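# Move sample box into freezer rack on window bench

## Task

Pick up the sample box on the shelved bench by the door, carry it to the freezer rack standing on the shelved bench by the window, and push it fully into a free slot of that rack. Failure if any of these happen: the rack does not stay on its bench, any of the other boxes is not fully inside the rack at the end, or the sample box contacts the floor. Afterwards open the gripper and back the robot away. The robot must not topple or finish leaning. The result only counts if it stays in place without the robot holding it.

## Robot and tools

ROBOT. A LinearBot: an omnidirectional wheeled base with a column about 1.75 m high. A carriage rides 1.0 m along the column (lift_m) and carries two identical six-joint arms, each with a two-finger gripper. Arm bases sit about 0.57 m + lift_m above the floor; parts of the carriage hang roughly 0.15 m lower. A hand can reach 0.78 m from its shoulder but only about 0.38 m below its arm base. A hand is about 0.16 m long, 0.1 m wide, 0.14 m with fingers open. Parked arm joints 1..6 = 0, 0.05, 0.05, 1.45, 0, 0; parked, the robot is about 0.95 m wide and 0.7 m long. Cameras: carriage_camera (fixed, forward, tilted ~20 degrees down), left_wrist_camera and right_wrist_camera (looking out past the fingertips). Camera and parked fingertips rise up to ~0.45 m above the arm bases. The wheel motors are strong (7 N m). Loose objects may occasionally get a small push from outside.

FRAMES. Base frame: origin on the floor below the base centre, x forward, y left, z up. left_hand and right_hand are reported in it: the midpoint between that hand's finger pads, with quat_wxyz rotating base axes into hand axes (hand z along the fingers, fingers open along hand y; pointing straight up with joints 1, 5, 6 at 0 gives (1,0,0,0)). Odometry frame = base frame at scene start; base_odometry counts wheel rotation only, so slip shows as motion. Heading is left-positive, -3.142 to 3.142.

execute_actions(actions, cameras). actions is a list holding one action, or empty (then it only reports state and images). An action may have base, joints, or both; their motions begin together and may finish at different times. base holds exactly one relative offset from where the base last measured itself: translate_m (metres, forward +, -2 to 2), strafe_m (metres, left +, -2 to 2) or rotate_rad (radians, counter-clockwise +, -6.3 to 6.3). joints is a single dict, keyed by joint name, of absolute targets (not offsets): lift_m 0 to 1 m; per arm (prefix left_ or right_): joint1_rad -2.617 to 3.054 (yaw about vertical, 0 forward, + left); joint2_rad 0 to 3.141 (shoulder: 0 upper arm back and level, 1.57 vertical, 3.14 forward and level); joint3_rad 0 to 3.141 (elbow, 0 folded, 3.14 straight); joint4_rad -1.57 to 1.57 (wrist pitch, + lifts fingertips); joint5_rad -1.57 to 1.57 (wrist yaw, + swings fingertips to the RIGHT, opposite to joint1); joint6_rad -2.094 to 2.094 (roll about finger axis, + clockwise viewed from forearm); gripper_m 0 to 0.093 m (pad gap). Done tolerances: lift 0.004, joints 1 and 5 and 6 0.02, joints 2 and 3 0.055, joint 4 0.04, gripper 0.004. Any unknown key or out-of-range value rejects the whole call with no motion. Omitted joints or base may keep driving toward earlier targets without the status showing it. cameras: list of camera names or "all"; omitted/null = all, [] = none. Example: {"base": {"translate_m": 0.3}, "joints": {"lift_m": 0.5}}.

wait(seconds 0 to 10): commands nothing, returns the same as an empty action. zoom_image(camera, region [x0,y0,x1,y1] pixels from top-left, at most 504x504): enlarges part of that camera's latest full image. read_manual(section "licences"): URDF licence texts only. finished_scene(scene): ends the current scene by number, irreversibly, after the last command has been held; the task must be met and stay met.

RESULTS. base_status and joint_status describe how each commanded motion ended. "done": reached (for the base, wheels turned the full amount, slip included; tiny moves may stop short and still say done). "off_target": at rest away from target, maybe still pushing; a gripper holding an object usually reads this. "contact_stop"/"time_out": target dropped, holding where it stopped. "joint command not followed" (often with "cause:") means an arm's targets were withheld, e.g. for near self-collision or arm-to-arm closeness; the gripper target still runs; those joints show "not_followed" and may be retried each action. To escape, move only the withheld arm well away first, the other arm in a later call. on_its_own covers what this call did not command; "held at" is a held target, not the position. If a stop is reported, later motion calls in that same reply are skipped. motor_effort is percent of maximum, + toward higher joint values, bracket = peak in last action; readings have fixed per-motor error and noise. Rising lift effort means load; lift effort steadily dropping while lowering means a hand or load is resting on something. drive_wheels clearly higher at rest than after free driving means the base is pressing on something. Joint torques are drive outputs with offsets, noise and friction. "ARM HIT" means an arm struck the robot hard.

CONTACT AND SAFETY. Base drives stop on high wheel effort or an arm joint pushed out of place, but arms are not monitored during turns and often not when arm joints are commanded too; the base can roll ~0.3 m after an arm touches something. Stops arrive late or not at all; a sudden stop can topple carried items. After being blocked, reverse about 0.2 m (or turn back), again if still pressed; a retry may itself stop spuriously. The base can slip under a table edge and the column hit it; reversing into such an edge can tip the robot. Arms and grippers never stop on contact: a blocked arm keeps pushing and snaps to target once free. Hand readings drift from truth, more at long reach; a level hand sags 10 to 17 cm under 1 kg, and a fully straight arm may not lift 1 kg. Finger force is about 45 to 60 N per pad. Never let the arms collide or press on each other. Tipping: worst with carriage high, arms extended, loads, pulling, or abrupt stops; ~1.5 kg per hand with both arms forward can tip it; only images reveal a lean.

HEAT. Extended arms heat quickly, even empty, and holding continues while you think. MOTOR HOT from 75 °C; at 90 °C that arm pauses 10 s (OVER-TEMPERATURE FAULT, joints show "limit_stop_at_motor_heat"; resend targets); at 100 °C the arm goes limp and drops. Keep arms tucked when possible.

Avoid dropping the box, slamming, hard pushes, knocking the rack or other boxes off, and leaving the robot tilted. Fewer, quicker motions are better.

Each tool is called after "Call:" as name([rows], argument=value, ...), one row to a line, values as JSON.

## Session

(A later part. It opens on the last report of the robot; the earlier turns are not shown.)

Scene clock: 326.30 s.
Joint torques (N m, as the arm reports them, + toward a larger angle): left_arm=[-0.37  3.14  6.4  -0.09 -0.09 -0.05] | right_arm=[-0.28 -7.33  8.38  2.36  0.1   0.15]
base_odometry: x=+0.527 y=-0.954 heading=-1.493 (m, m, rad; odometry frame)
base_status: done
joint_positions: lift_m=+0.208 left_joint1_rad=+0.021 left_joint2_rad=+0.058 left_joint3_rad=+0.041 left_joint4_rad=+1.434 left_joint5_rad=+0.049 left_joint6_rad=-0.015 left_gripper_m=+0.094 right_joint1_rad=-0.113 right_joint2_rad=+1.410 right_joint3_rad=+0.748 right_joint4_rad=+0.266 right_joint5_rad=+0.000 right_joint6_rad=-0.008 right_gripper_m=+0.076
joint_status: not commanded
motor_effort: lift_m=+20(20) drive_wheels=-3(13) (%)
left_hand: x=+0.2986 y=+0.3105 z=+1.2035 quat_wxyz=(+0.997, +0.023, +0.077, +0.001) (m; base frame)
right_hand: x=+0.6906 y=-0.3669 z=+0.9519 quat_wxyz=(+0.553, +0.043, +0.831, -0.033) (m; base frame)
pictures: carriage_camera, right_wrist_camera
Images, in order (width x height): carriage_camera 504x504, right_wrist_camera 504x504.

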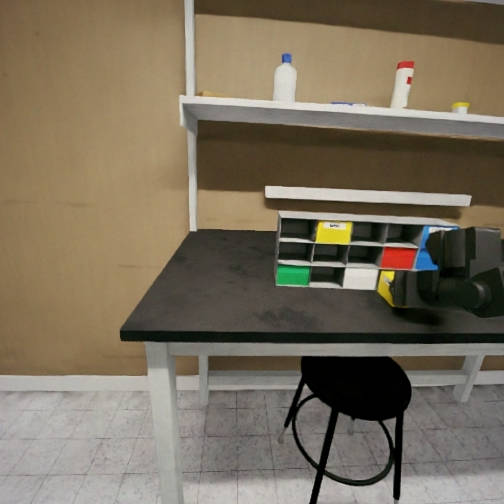

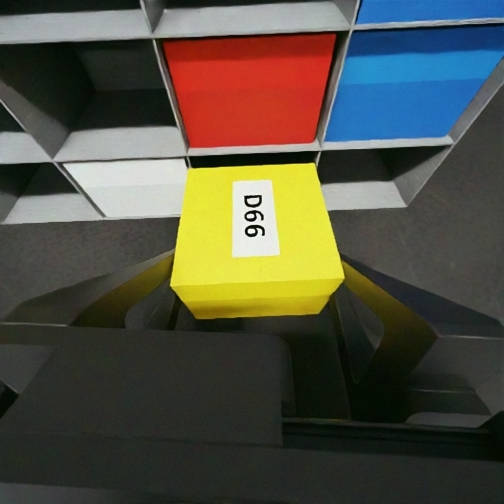

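Call:
execute_actions([
  {"joints":{"lift_m":0.207,"right_joint1_rad":-0.124}},
], cameras=["right_wrist_camera"])

Call:
zoom_image(camera="right_wrist_camera", region=[160, 110, 350, 210])

Scene clock: 341.50 s.
Joint torques (N m, as the arm reports them, + toward a larger angle): left_arm=[-0.38  3.14  6.46 -0.1  -0.09 -0.05] | right_arm=[-0.65 -7.14  8.15  2.35  0.1   0.15]
base_odometry: x=+0.527 y=-0.954 heading=-1.493 (m, m, rad; odometry frame)
base_status: not commanded
joint_positions: lift_m=+0.207 left_joint1_rad=+0.021 left_joint2_rad=+0.058 left_joint3_rad=+0.041 left_joint4_rad=+1.434 left_joint5_rad=+0.049 left_joint6_rad=-0.015 left_gripper_m=+0.094 right_joint1_rad=-0.117 right_joint2_rad=+1.410 right_joint3_rad=+0.748 right_joint4_rad=+0.266 right_joint5_rad=+0.000 right_joint6_rad=-0.008 right_gripper_m=+0.076
joint_status: all done
motor_effort: lift_m=+19(21) drive_wheels=-4(3) (%)
left_hand: x=+0.2986 y=+0.3105 z=+1.2026 quat_wxyz=(+0.997, +0.023, +0.077, +0.001) (m; base frame)
right_hand: x=+0.6903 y=-0.3689 z=+0.9510 quat_wxyz=(+0.553, +0.045, +0.831, -0.035) (m; base frame)
pictures: right_wrist_camera
Images, in order (width x height): right_wrist_camera 504x504.

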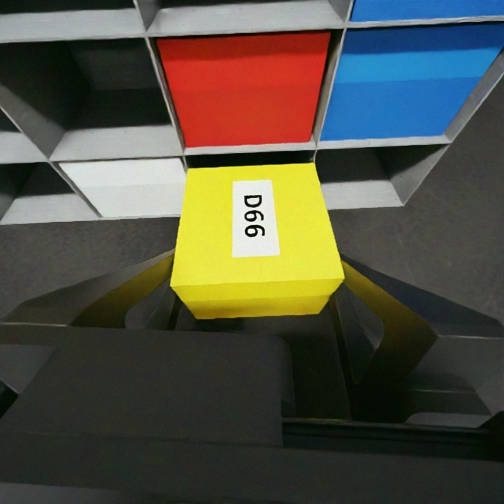

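Region (160, 110, 350, 210) of right_wrist_camera's 504x504 image, scaled by 2.653, with more detail than that image has; it fills the top 265 rows of this view, and the rest is white.

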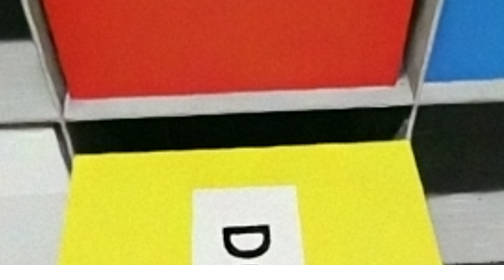

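Call:
execute_actions([
  {"base":{"translate_m":0.022}},
], cameras=["carriage_camera","right_wrist_camera"])

Call:
zoom_image(camera="right_wrist_camera", region=[150, 130, 360, 240])

Scene clock: 346.90 s.
Joint torques (N m, as the arm reports them, + toward a larger angle): left_arm=[-0.42  3.2   6.37 -0.06 -0.09 -0.04] | right_arm=[-0.48 -7.26  8.27  2.41  0.09  0.15]
base_odometry: x=+0.529 y=-0.975 heading=-1.494 (m, m, rad; odometry frame)
base_status: done
joint_positions: lift_m=+0.207 left_joint1_rad=+0.021 left_joint2_rad=+0.058 left_joint3_rad=+0.041 left_joint4_rad=+1.434 left_joint5_rad=+0.049 left_joint6_rad=-0.015 left_gripper_m=+0.094 right_joint1_rad=-0.118 right_joint2_rad=+1.410 right_joint3_rad=+0.748 right_joint4_rad=+0.268 right_joint5_rad=+0.000 right_joint6_rad=-0.008 right_gripper_m=+0.076
joint_status: not commanded
motor_effort: lift_m=+19(19) drive_wheels=+6(15) (%)
left_hand: x=+0.2988 y=+0.3105 z=+1.2025 quat_wxyz=(+0.997, +0.023, +0.077, +0.001) (m; base frame)
right_hand: x=+0.6904 y=-0.3694 z=+0.9513 quat_wxyz=(+0.554, +0.046, +0.831, -0.035) (m; base frame)
pictures: carriage_camera, right_wrist_camera
Images, in order (width x height): carriage_camera 504x504, right_wrist_camera 504x504.

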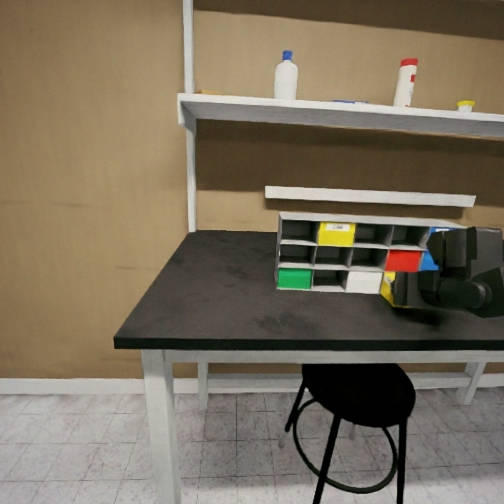

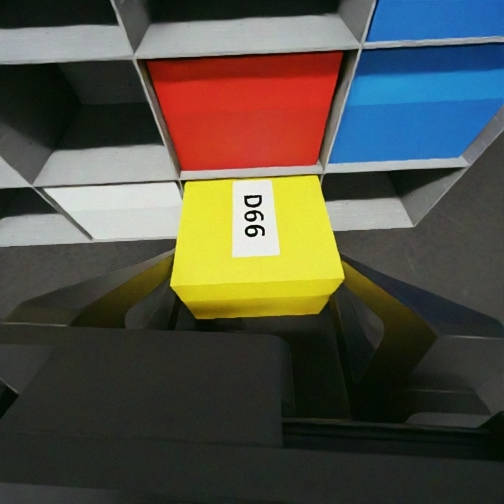

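Region (150, 130, 360, 240) of right_wrist_camera's 504x504 image, scaled by 2.400, with more detail than that image has; it fills the top 264 rows of this view, and the rest is white.

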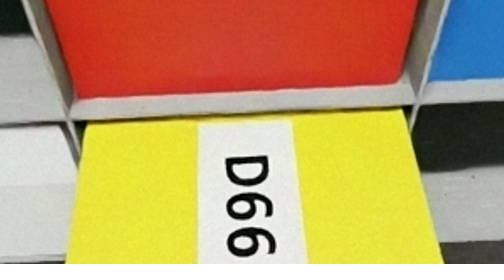

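Call:
execute_actions([
  {"base":{"translate_m":0.029}},
], cameras=["carriage_camera","right_wrist_camera"])

Scene clock: 354.10 s.
Joint torques (N m, as the arm reports them, + toward a larger angle): left_arm=[-0.39  3.11  6.48 -0.07 -0.1  -0.05] | right_arm=[-0.43 -7.26  8.21  2.38  0.1   0.15]
base_odometry: x=+0.531 y=-1.004 heading=-1.494 (m, m, rad; odometry frame)
base_status: done
joint_positions: lift_m=+0.207 left_joint1_rad=+0.021 left_joint2_rad=+0.058 left_joint3_rad=+0.041 left_joint4_rad=+1.434 left_joint5_rad=+0.049 left_joint6_rad=-0.015 left_gripper_m=+0.094 right_joint1_rad=-0.119 right_joint2_rad=+1.410 right_joint3_rad=+0.748 right_joint4_rad=+0.268 right_joint5_rad=+0.000 right_joint6_rad=-0.008 right_gripper_m=+0.076
joint_status: not commanded
motor_effort: lift_m=+19(19) drive_wheels=-3(15) (%)
left_hand: x=+0.2987 y=+0.3105 z=+1.2026 quat_wxyz=(+0.997, +0.023, +0.077, +0.001) (m; base frame)
right_hand: x=+0.6904 y=-0.3696 z=+0.9513 quat_wxyz=(+0.554, +0.046, +0.831, -0.035) (m; base frame)
pictures: carriage_camera, right_wrist_camera
Images, in order (width x height): carriage_camera 504x504, right_wrist_camera 504x504.

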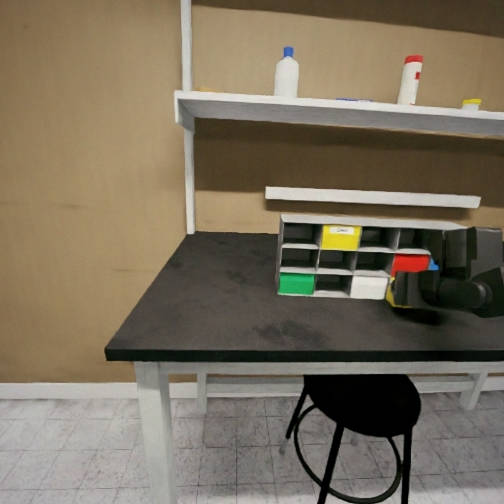

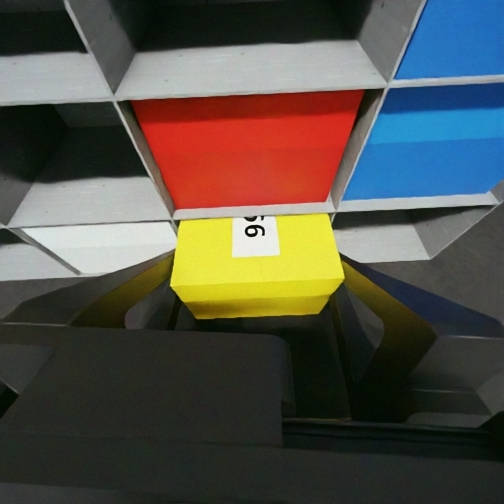

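Release, back off, close fingers, then push.

Call:
execute_actions([
  {"joints":{"right_gripper_m":0.09}},
], cameras=[])

Call:
execute_actions([
  {"base":{"translate_m":-0.04}},
], cameras=["right_wrist_camera"])

Call:
execute_actions([
  {"joints":{"right_gripper_m":0.0}},
], cameras=["right_wrist_camera"])

Scene clock: 363.47 s.
Joint torques (N m, as the arm reports them, + toward a larger angle): left_arm=[-0.38  3.1   6.43 -0.07 -0.09 -0.05] | right_arm=[-0.49 -7.27  8.29  2.28  0.1   0.15]
base_odometry: x=+0.531 y=-1.004 heading=-1.494 (m, m, rad; odometry frame)
base_status: not commanded
joint_positions: lift_m=+0.207 left_joint1_rad=+0.021 left_joint2_rad=+0.058 left_joint3_rad=+0.041 left_joint4_rad=+1.434 left_joint5_rad=+0.049 left_joint6_rad=-0.015 left_gripper_m=+0.094 right_joint1_rad=-0.119 right_joint2_rad=+1.410 right_joint3_rad=+0.748 right_joint4_rad=+0.275 right_joint5_rad=+0.000 right_joint6_rad=-0.008 right_gripper_m=+0.090
joint_status: all done
motor_effort: lift_m=+19(19) drive_wheels=-3(3) (%)
left_hand: x=+0.2987 y=+0.3105 z=+1.2026 quat_wxyz=(+0.997, +0.023, +0.077, +0.001) (m; base frame)
right_hand: x=+0.6911 y=-0.3696 z=+0.9530 quat_wxyz=(+0.557, +0.046, +0.829, -0.035) (m; base frame)
pictures: none
No camera images: the call's "cameras" was empty. Leave "cameras" out to get every camera's image.

Scene clock: 364.57 s.
Joint torques (N m, as the arm reports them, + toward a larger angle): left_arm=[-0.37  3.11  6.42 -0.07 -0.09 -0.05] | right_arm=[-0.53 -7.2   8.36  2.21  0.1   0.15]
base_odometry: x=+0.528 y=-0.965 heading=-1.494 (m, m, rad; odometry frame)
base_status: done
joint_positions: lift_m=+0.207 left_joint1_rad=+0.021 left_joint2_rad=+0.058 left_joint3_rad=+0.041 left_joint4_rad=+1.434 left_joint5_rad=+0.049 left_joint6_rad=-0.015 left_gripper_m=+0.094 right_joint1_rad=-0.119 right_joint2_rad=+1.410 right_joint3_rad=+0.748 right_joint4_rad=+0.280 right_joint5_rad=+0.000 right_joint6_rad=-0.008 right_gripper_m=+0.090
joint_status: not commanded
motor_effort: lift_m=+19(19) drive_wheels=+8(10) (%)
left_hand: x=+0.2988 y=+0.3105 z=+1.2025 quat_wxyz=(+0.997, +0.023, +0.077, +0.001) (m; base frame)
right_hand: x=+0.6915 y=-0.3697 z=+0.9542 quat_wxyz=(+0.559, +0.046, +0.827, -0.035) (m; base frame)
pictures: right_wrist_camera
Images, in order (width x height): right_wrist_camera 504x504.

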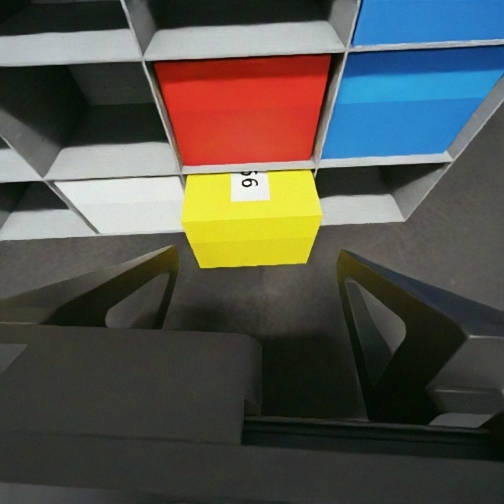

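Scene clock: 365.27 s.
Joint torques (N m, as the arm reports them, + toward a larger angle): left_arm=[-0.37  3.13  6.45 -0.08 -0.09 -0.05] | right_arm=[-0.48 -7.31  8.3   2.27  0.1   0.15]
base_odometry: x=+0.528 y=-0.965 heading=-1.494 (m, m, rad; odometry frame)
base_status: not commanded
joint_positions: lift_m=+0.207 left_joint1_rad=+0.021 left_joint2_rad=+0.058 left_joint3_rad=+0.041 left_joint4_rad=+1.434 left_joint5_rad=+0.049 left_joint6_rad=-0.015 left_gripper_m=+0.094 right_joint1_rad=-0.119 right_joint2_rad=+1.410 right_joint3_rad=+0.748 right_joint4_rad=+0.280 right_joint5_rad=+0.000 right_joint6_rad=-0.008 right_gripper_m=+0.001
joint_status: all done
motor_effort: lift_m=+19(19) drive_wheels=+6(7) (%)
left_hand: x=+0.2988 y=+0.3105 z=+1.2025 quat_wxyz=(+0.997, +0.023, +0.077, +0.001) (m; base frame)
right_hand: x=+0.6915 y=-0.3697 z=+0.9542 quat_wxyz=(+0.559, +0.046, +0.827, -0.035) (m; base frame)
pictures: right_wrist_camera
Images, in order (width x height): right_wrist_camera 504x504.

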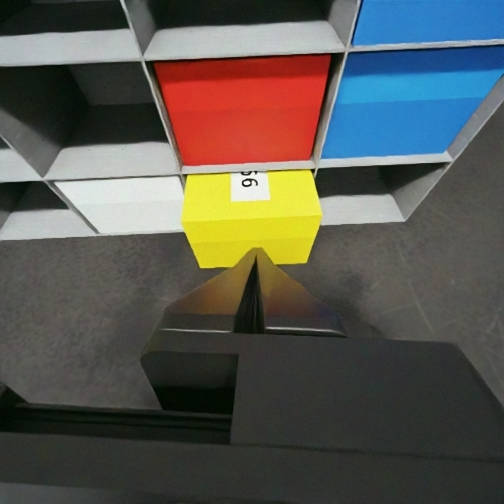

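Call:
execute_actions([
  {"base":{"translate_m":0.047},"joints":{"lift_m":0.201}},
], cameras=["carriage_camera","right_wrist_camera"])

Scene clock: 373.33 s.
Joint torques (N m, as the arm reports them, + toward a larger angle): left_arm=[-0.38  3.1   6.43 -0.08 -0.09 -0.05] | right_arm=[-0.49 -7.47  8.3   2.22  0.1   0.15]
base_odometry: x=+0.532 y=-1.011 heading=-1.494 (m, m, rad; odometry frame)
base_status: done
joint_positions: lift_m=+0.201 left_joint1_rad=+0.021 left_joint2_rad=+0.058 left_joint3_rad=+0.041 left_joint4_rad=+1.435 left_joint5_rad=+0.049 left_joint6_rad=-0.015 left_gripper_m=+0.094 right_joint1_rad=-0.120 right_joint2_rad=+1.410 right_joint3_rad=+0.748 right_joint4_rad=+0.281 right_joint5_rad=+0.000 right_joint6_rad=-0.008 right_gripper_m=+0.001
joint_status: all done
motor_effort: lift_m=+20(19) drive_wheels=-2(14) (%)
left_hand: x=+0.2986 y=+0.3105 z=+1.1965 quat_wxyz=(+0.997, +0.023, +0.077, +0.001) (m; base frame)
right_hand: x=+0.6916 y=-0.3700 z=+0.9484 quat_wxyz=(+0.559, +0.046, +0.827, -0.036) (m; base frame)
pictures: carriage_camera, right_wrist_camera
Images, in order (width x height): carriage_camera 504x504, right_wrist_camera 504x504.

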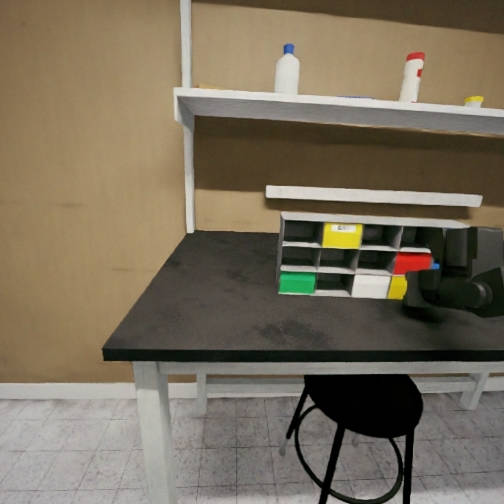

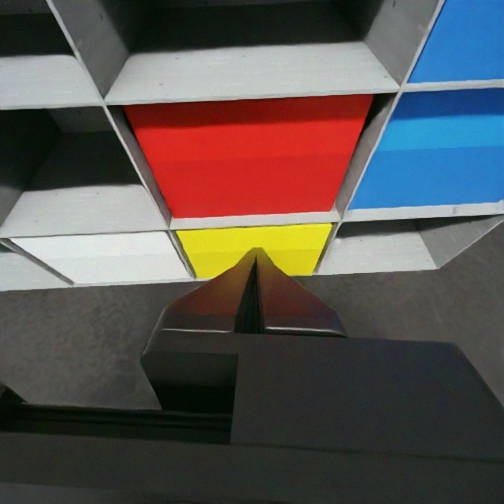

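Call:
zoom_image(camera="right_wrist_camera", region=[140, 195, 360, 305])

Region (140, 195, 360, 305) of right_wrist_camera's 504x504 image, scaled by 2.291, with more detail than that image has.

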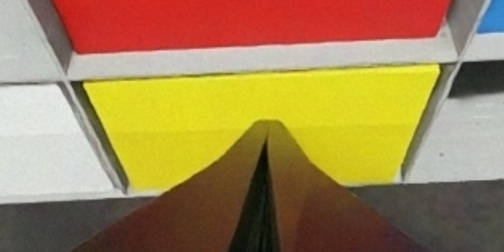

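Call:
execute_actions([
  {"base":{"translate_m":0.005}},
], cameras=["right_wrist_camera"])

Call:
zoom_image(camera="right_wrist_camera", region=[140, 195, 360, 305])

Scene clock: 385.80 s.
Joint torques (N m, as the arm reports them, + toward a larger angle): left_arm=[-0.38  3.12  6.43 -0.09 -0.08 -0.05] | right_arm=[-0.55 -7.33  8.35  2.23  0.12  0.14]
base_odometry: x=+0.532 y=-1.016 heading=-1.495 (m, m, rad; odometry frame)
base_status: done
joint_positions: lift_m=+0.201 left_joint1_rad=+0.021 left_joint2_rad=+0.058 left_joint3_rad=+0.041 left_joint4_rad=+1.434 left_joint5_rad=+0.049 left_joint6_rad=-0.015 left_gripper_m=+0.094 right_joint1_rad=-0.120 right_joint2_rad=+1.410 right_joint3_rad=+0.748 right_joint4_rad=+0.282 right_joint5_rad=+0.000 right_joint6_rad=-0.008 right_gripper_m=+0.001
joint_status: not commanded
motor_effort: lift_m=+20(20) drive_wheels=-2(13) (%)
left_hand: x=+0.2986 y=+0.3105 z=+1.1965 quat_wxyz=(+0.997, +0.023, +0.077, +0.001) (m; base frame)
right_hand: x=+0.6916 y=-0.3700 z=+0.9484 quat_wxyz=(+0.560, +0.046, +0.827, -0.036) (m; base frame)
pictures: right_wrist_camera
Images, in order (width x height): right_wrist_camera 504x504.

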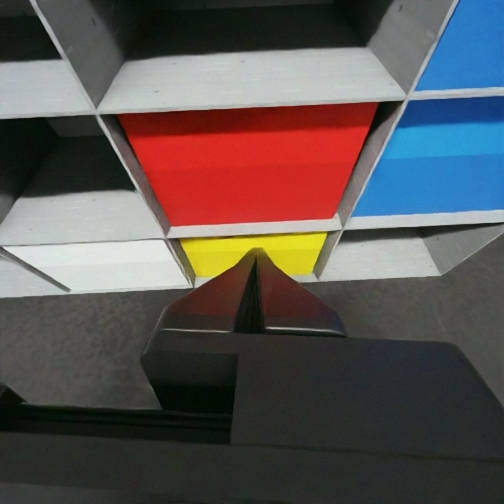

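Region (140, 195, 360, 305) of right_wrist_camera's 504x504 image, scaled by 2.291, with more detail than that image has.

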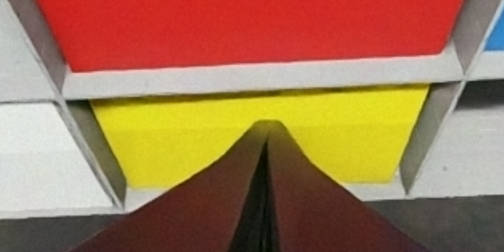

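Call:
execute_actions([
  {"base":{"translate_m":-0.3}},
], cameras=["carriage_camera","right_wrist_camera"])

Call:
execute_actions([
  {"joints":{"right_joint1_rad":0,"right_joint2_rad":0.05,"right_joint3_rad":0.05,"right_joint4_rad":1.45,"right_gripper_m":0.09}},
], cameras=["carriage_camera"])

Call:
zoom_image(camera="carriage_camera", region=[250, 180, 450, 300])

Scene clock: 397.07 s.
Joint torques (N m, as the arm reports them, + toward a larger angle): left_arm=[-0.38  3.14  6.43 -0.08 -0.09 -0.05] | right_arm=[-0.42 -7.22  8.3   2.2   0.1   0.15]
base_odometry: x=+0.509 y=-0.717 heading=-1.495 (m, m, rad; odometry frame)
base_status: done
joint_positions: lift_m=+0.201 left_joint1_rad=+0.021 left_joint2_rad=+0.058 left_joint3_rad=+0.041 left_joint4_rad=+1.434 left_joint5_rad=+0.049 left_joint6_rad=-0.015 left_gripper_m=+0.094 right_joint1_rad=-0.120 right_joint2_rad=+1.410 right_joint3_rad=+0.748 right_joint4_rad=+0.283 right_joint5_rad=+0.000 right_joint6_rad=-0.008 right_gripper_m=+0.001
joint_status: not commanded
motor_effort: lift_m=+20(20) drive_wheels=+0(20) (%)
left_hand: x=+0.2986 y=+0.3105 z=+1.1965 quat_wxyz=(+0.997, +0.023, +0.077, +0.001) (m; base frame)
right_hand: x=+0.6917 y=-0.3701 z=+0.9487 quat_wxyz=(+0.560, +0.046, +0.826, -0.036) (m; base frame)
pictures: carriage_camera, right_wrist_camera
Images, in order (width x height): carriage_camera 504x504, right_wrist_camera 504x504.

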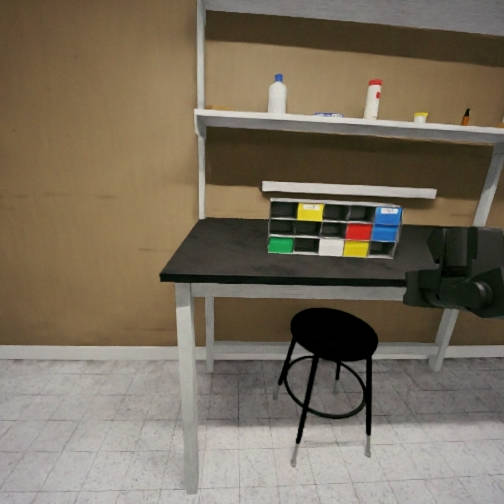

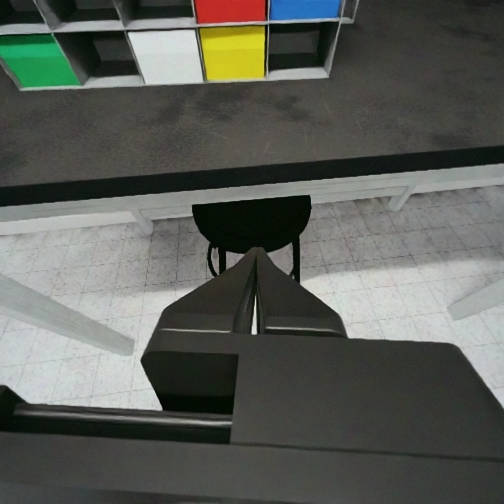

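Scene clock: 398.70 s.
Joint torques (N m, as the arm reports them, + toward a larger angle): left_arm=[-0.36  3.12  6.46 -0.09 -0.09 -0.05] | right_arm=[-0.17  2.98  4.15 -0.28  0.1   0.15]
base_odometry: x=+0.509 y=-0.717 heading=-1.495 (m, m, rad; odometry frame)
base_status: not commanded
joint_positions: lift_m=+0.201 left_joint1_rad=+0.021 left_joint2_rad=+0.058 left_joint3_rad=+0.041 left_joint4_rad=+1.434 left_joint5_rad=+0.049 left_joint6_rad=-0.015 left_gripper_m=+0.094 right_joint1_rad=+0.002 right_joint2_rad=+0.066 right_joint3_rad=+0.069 right_joint4_rad=+1.458 right_joint5_rad=-0.001 right_joint6_rad=-0.008 right_gripper_m=+0.090
joint_status: all done
motor_effort: lift_m=+20(20) drive_wheels=+0(1) (%)
left_hand: x=+0.2986 y=+0.3105 z=+1.1965 quat_wxyz=(+0.997, +0.023, +0.077, +0.001) (m; base frame)
right_hand: x=+0.2869 y=-0.3178 z=+1.2049 quat_wxyz=(+0.998, -0.001, +0.055, -0.003) (m; base frame)
pictures: carriage_camera
Images, in order (width x height): carriage_camera 504x504.

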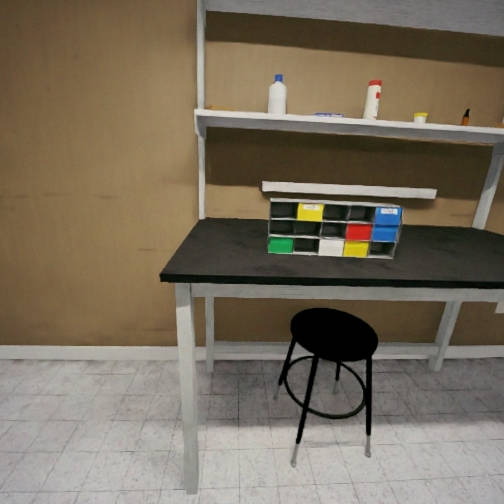

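Region (250, 180, 450, 300) of carriage_camera's 504x504 image, scaled by 2.520, with more detail than that image has; it fills the top 302 rows of this view, and the rest is white.

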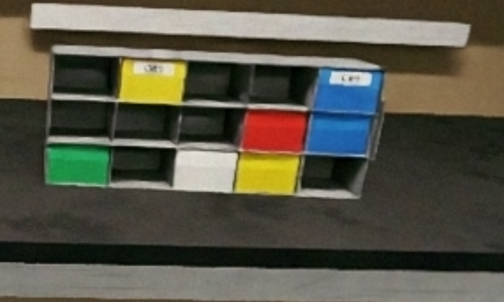

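Call:
finished_scene(scene=1)

The scene is finished: the task was done.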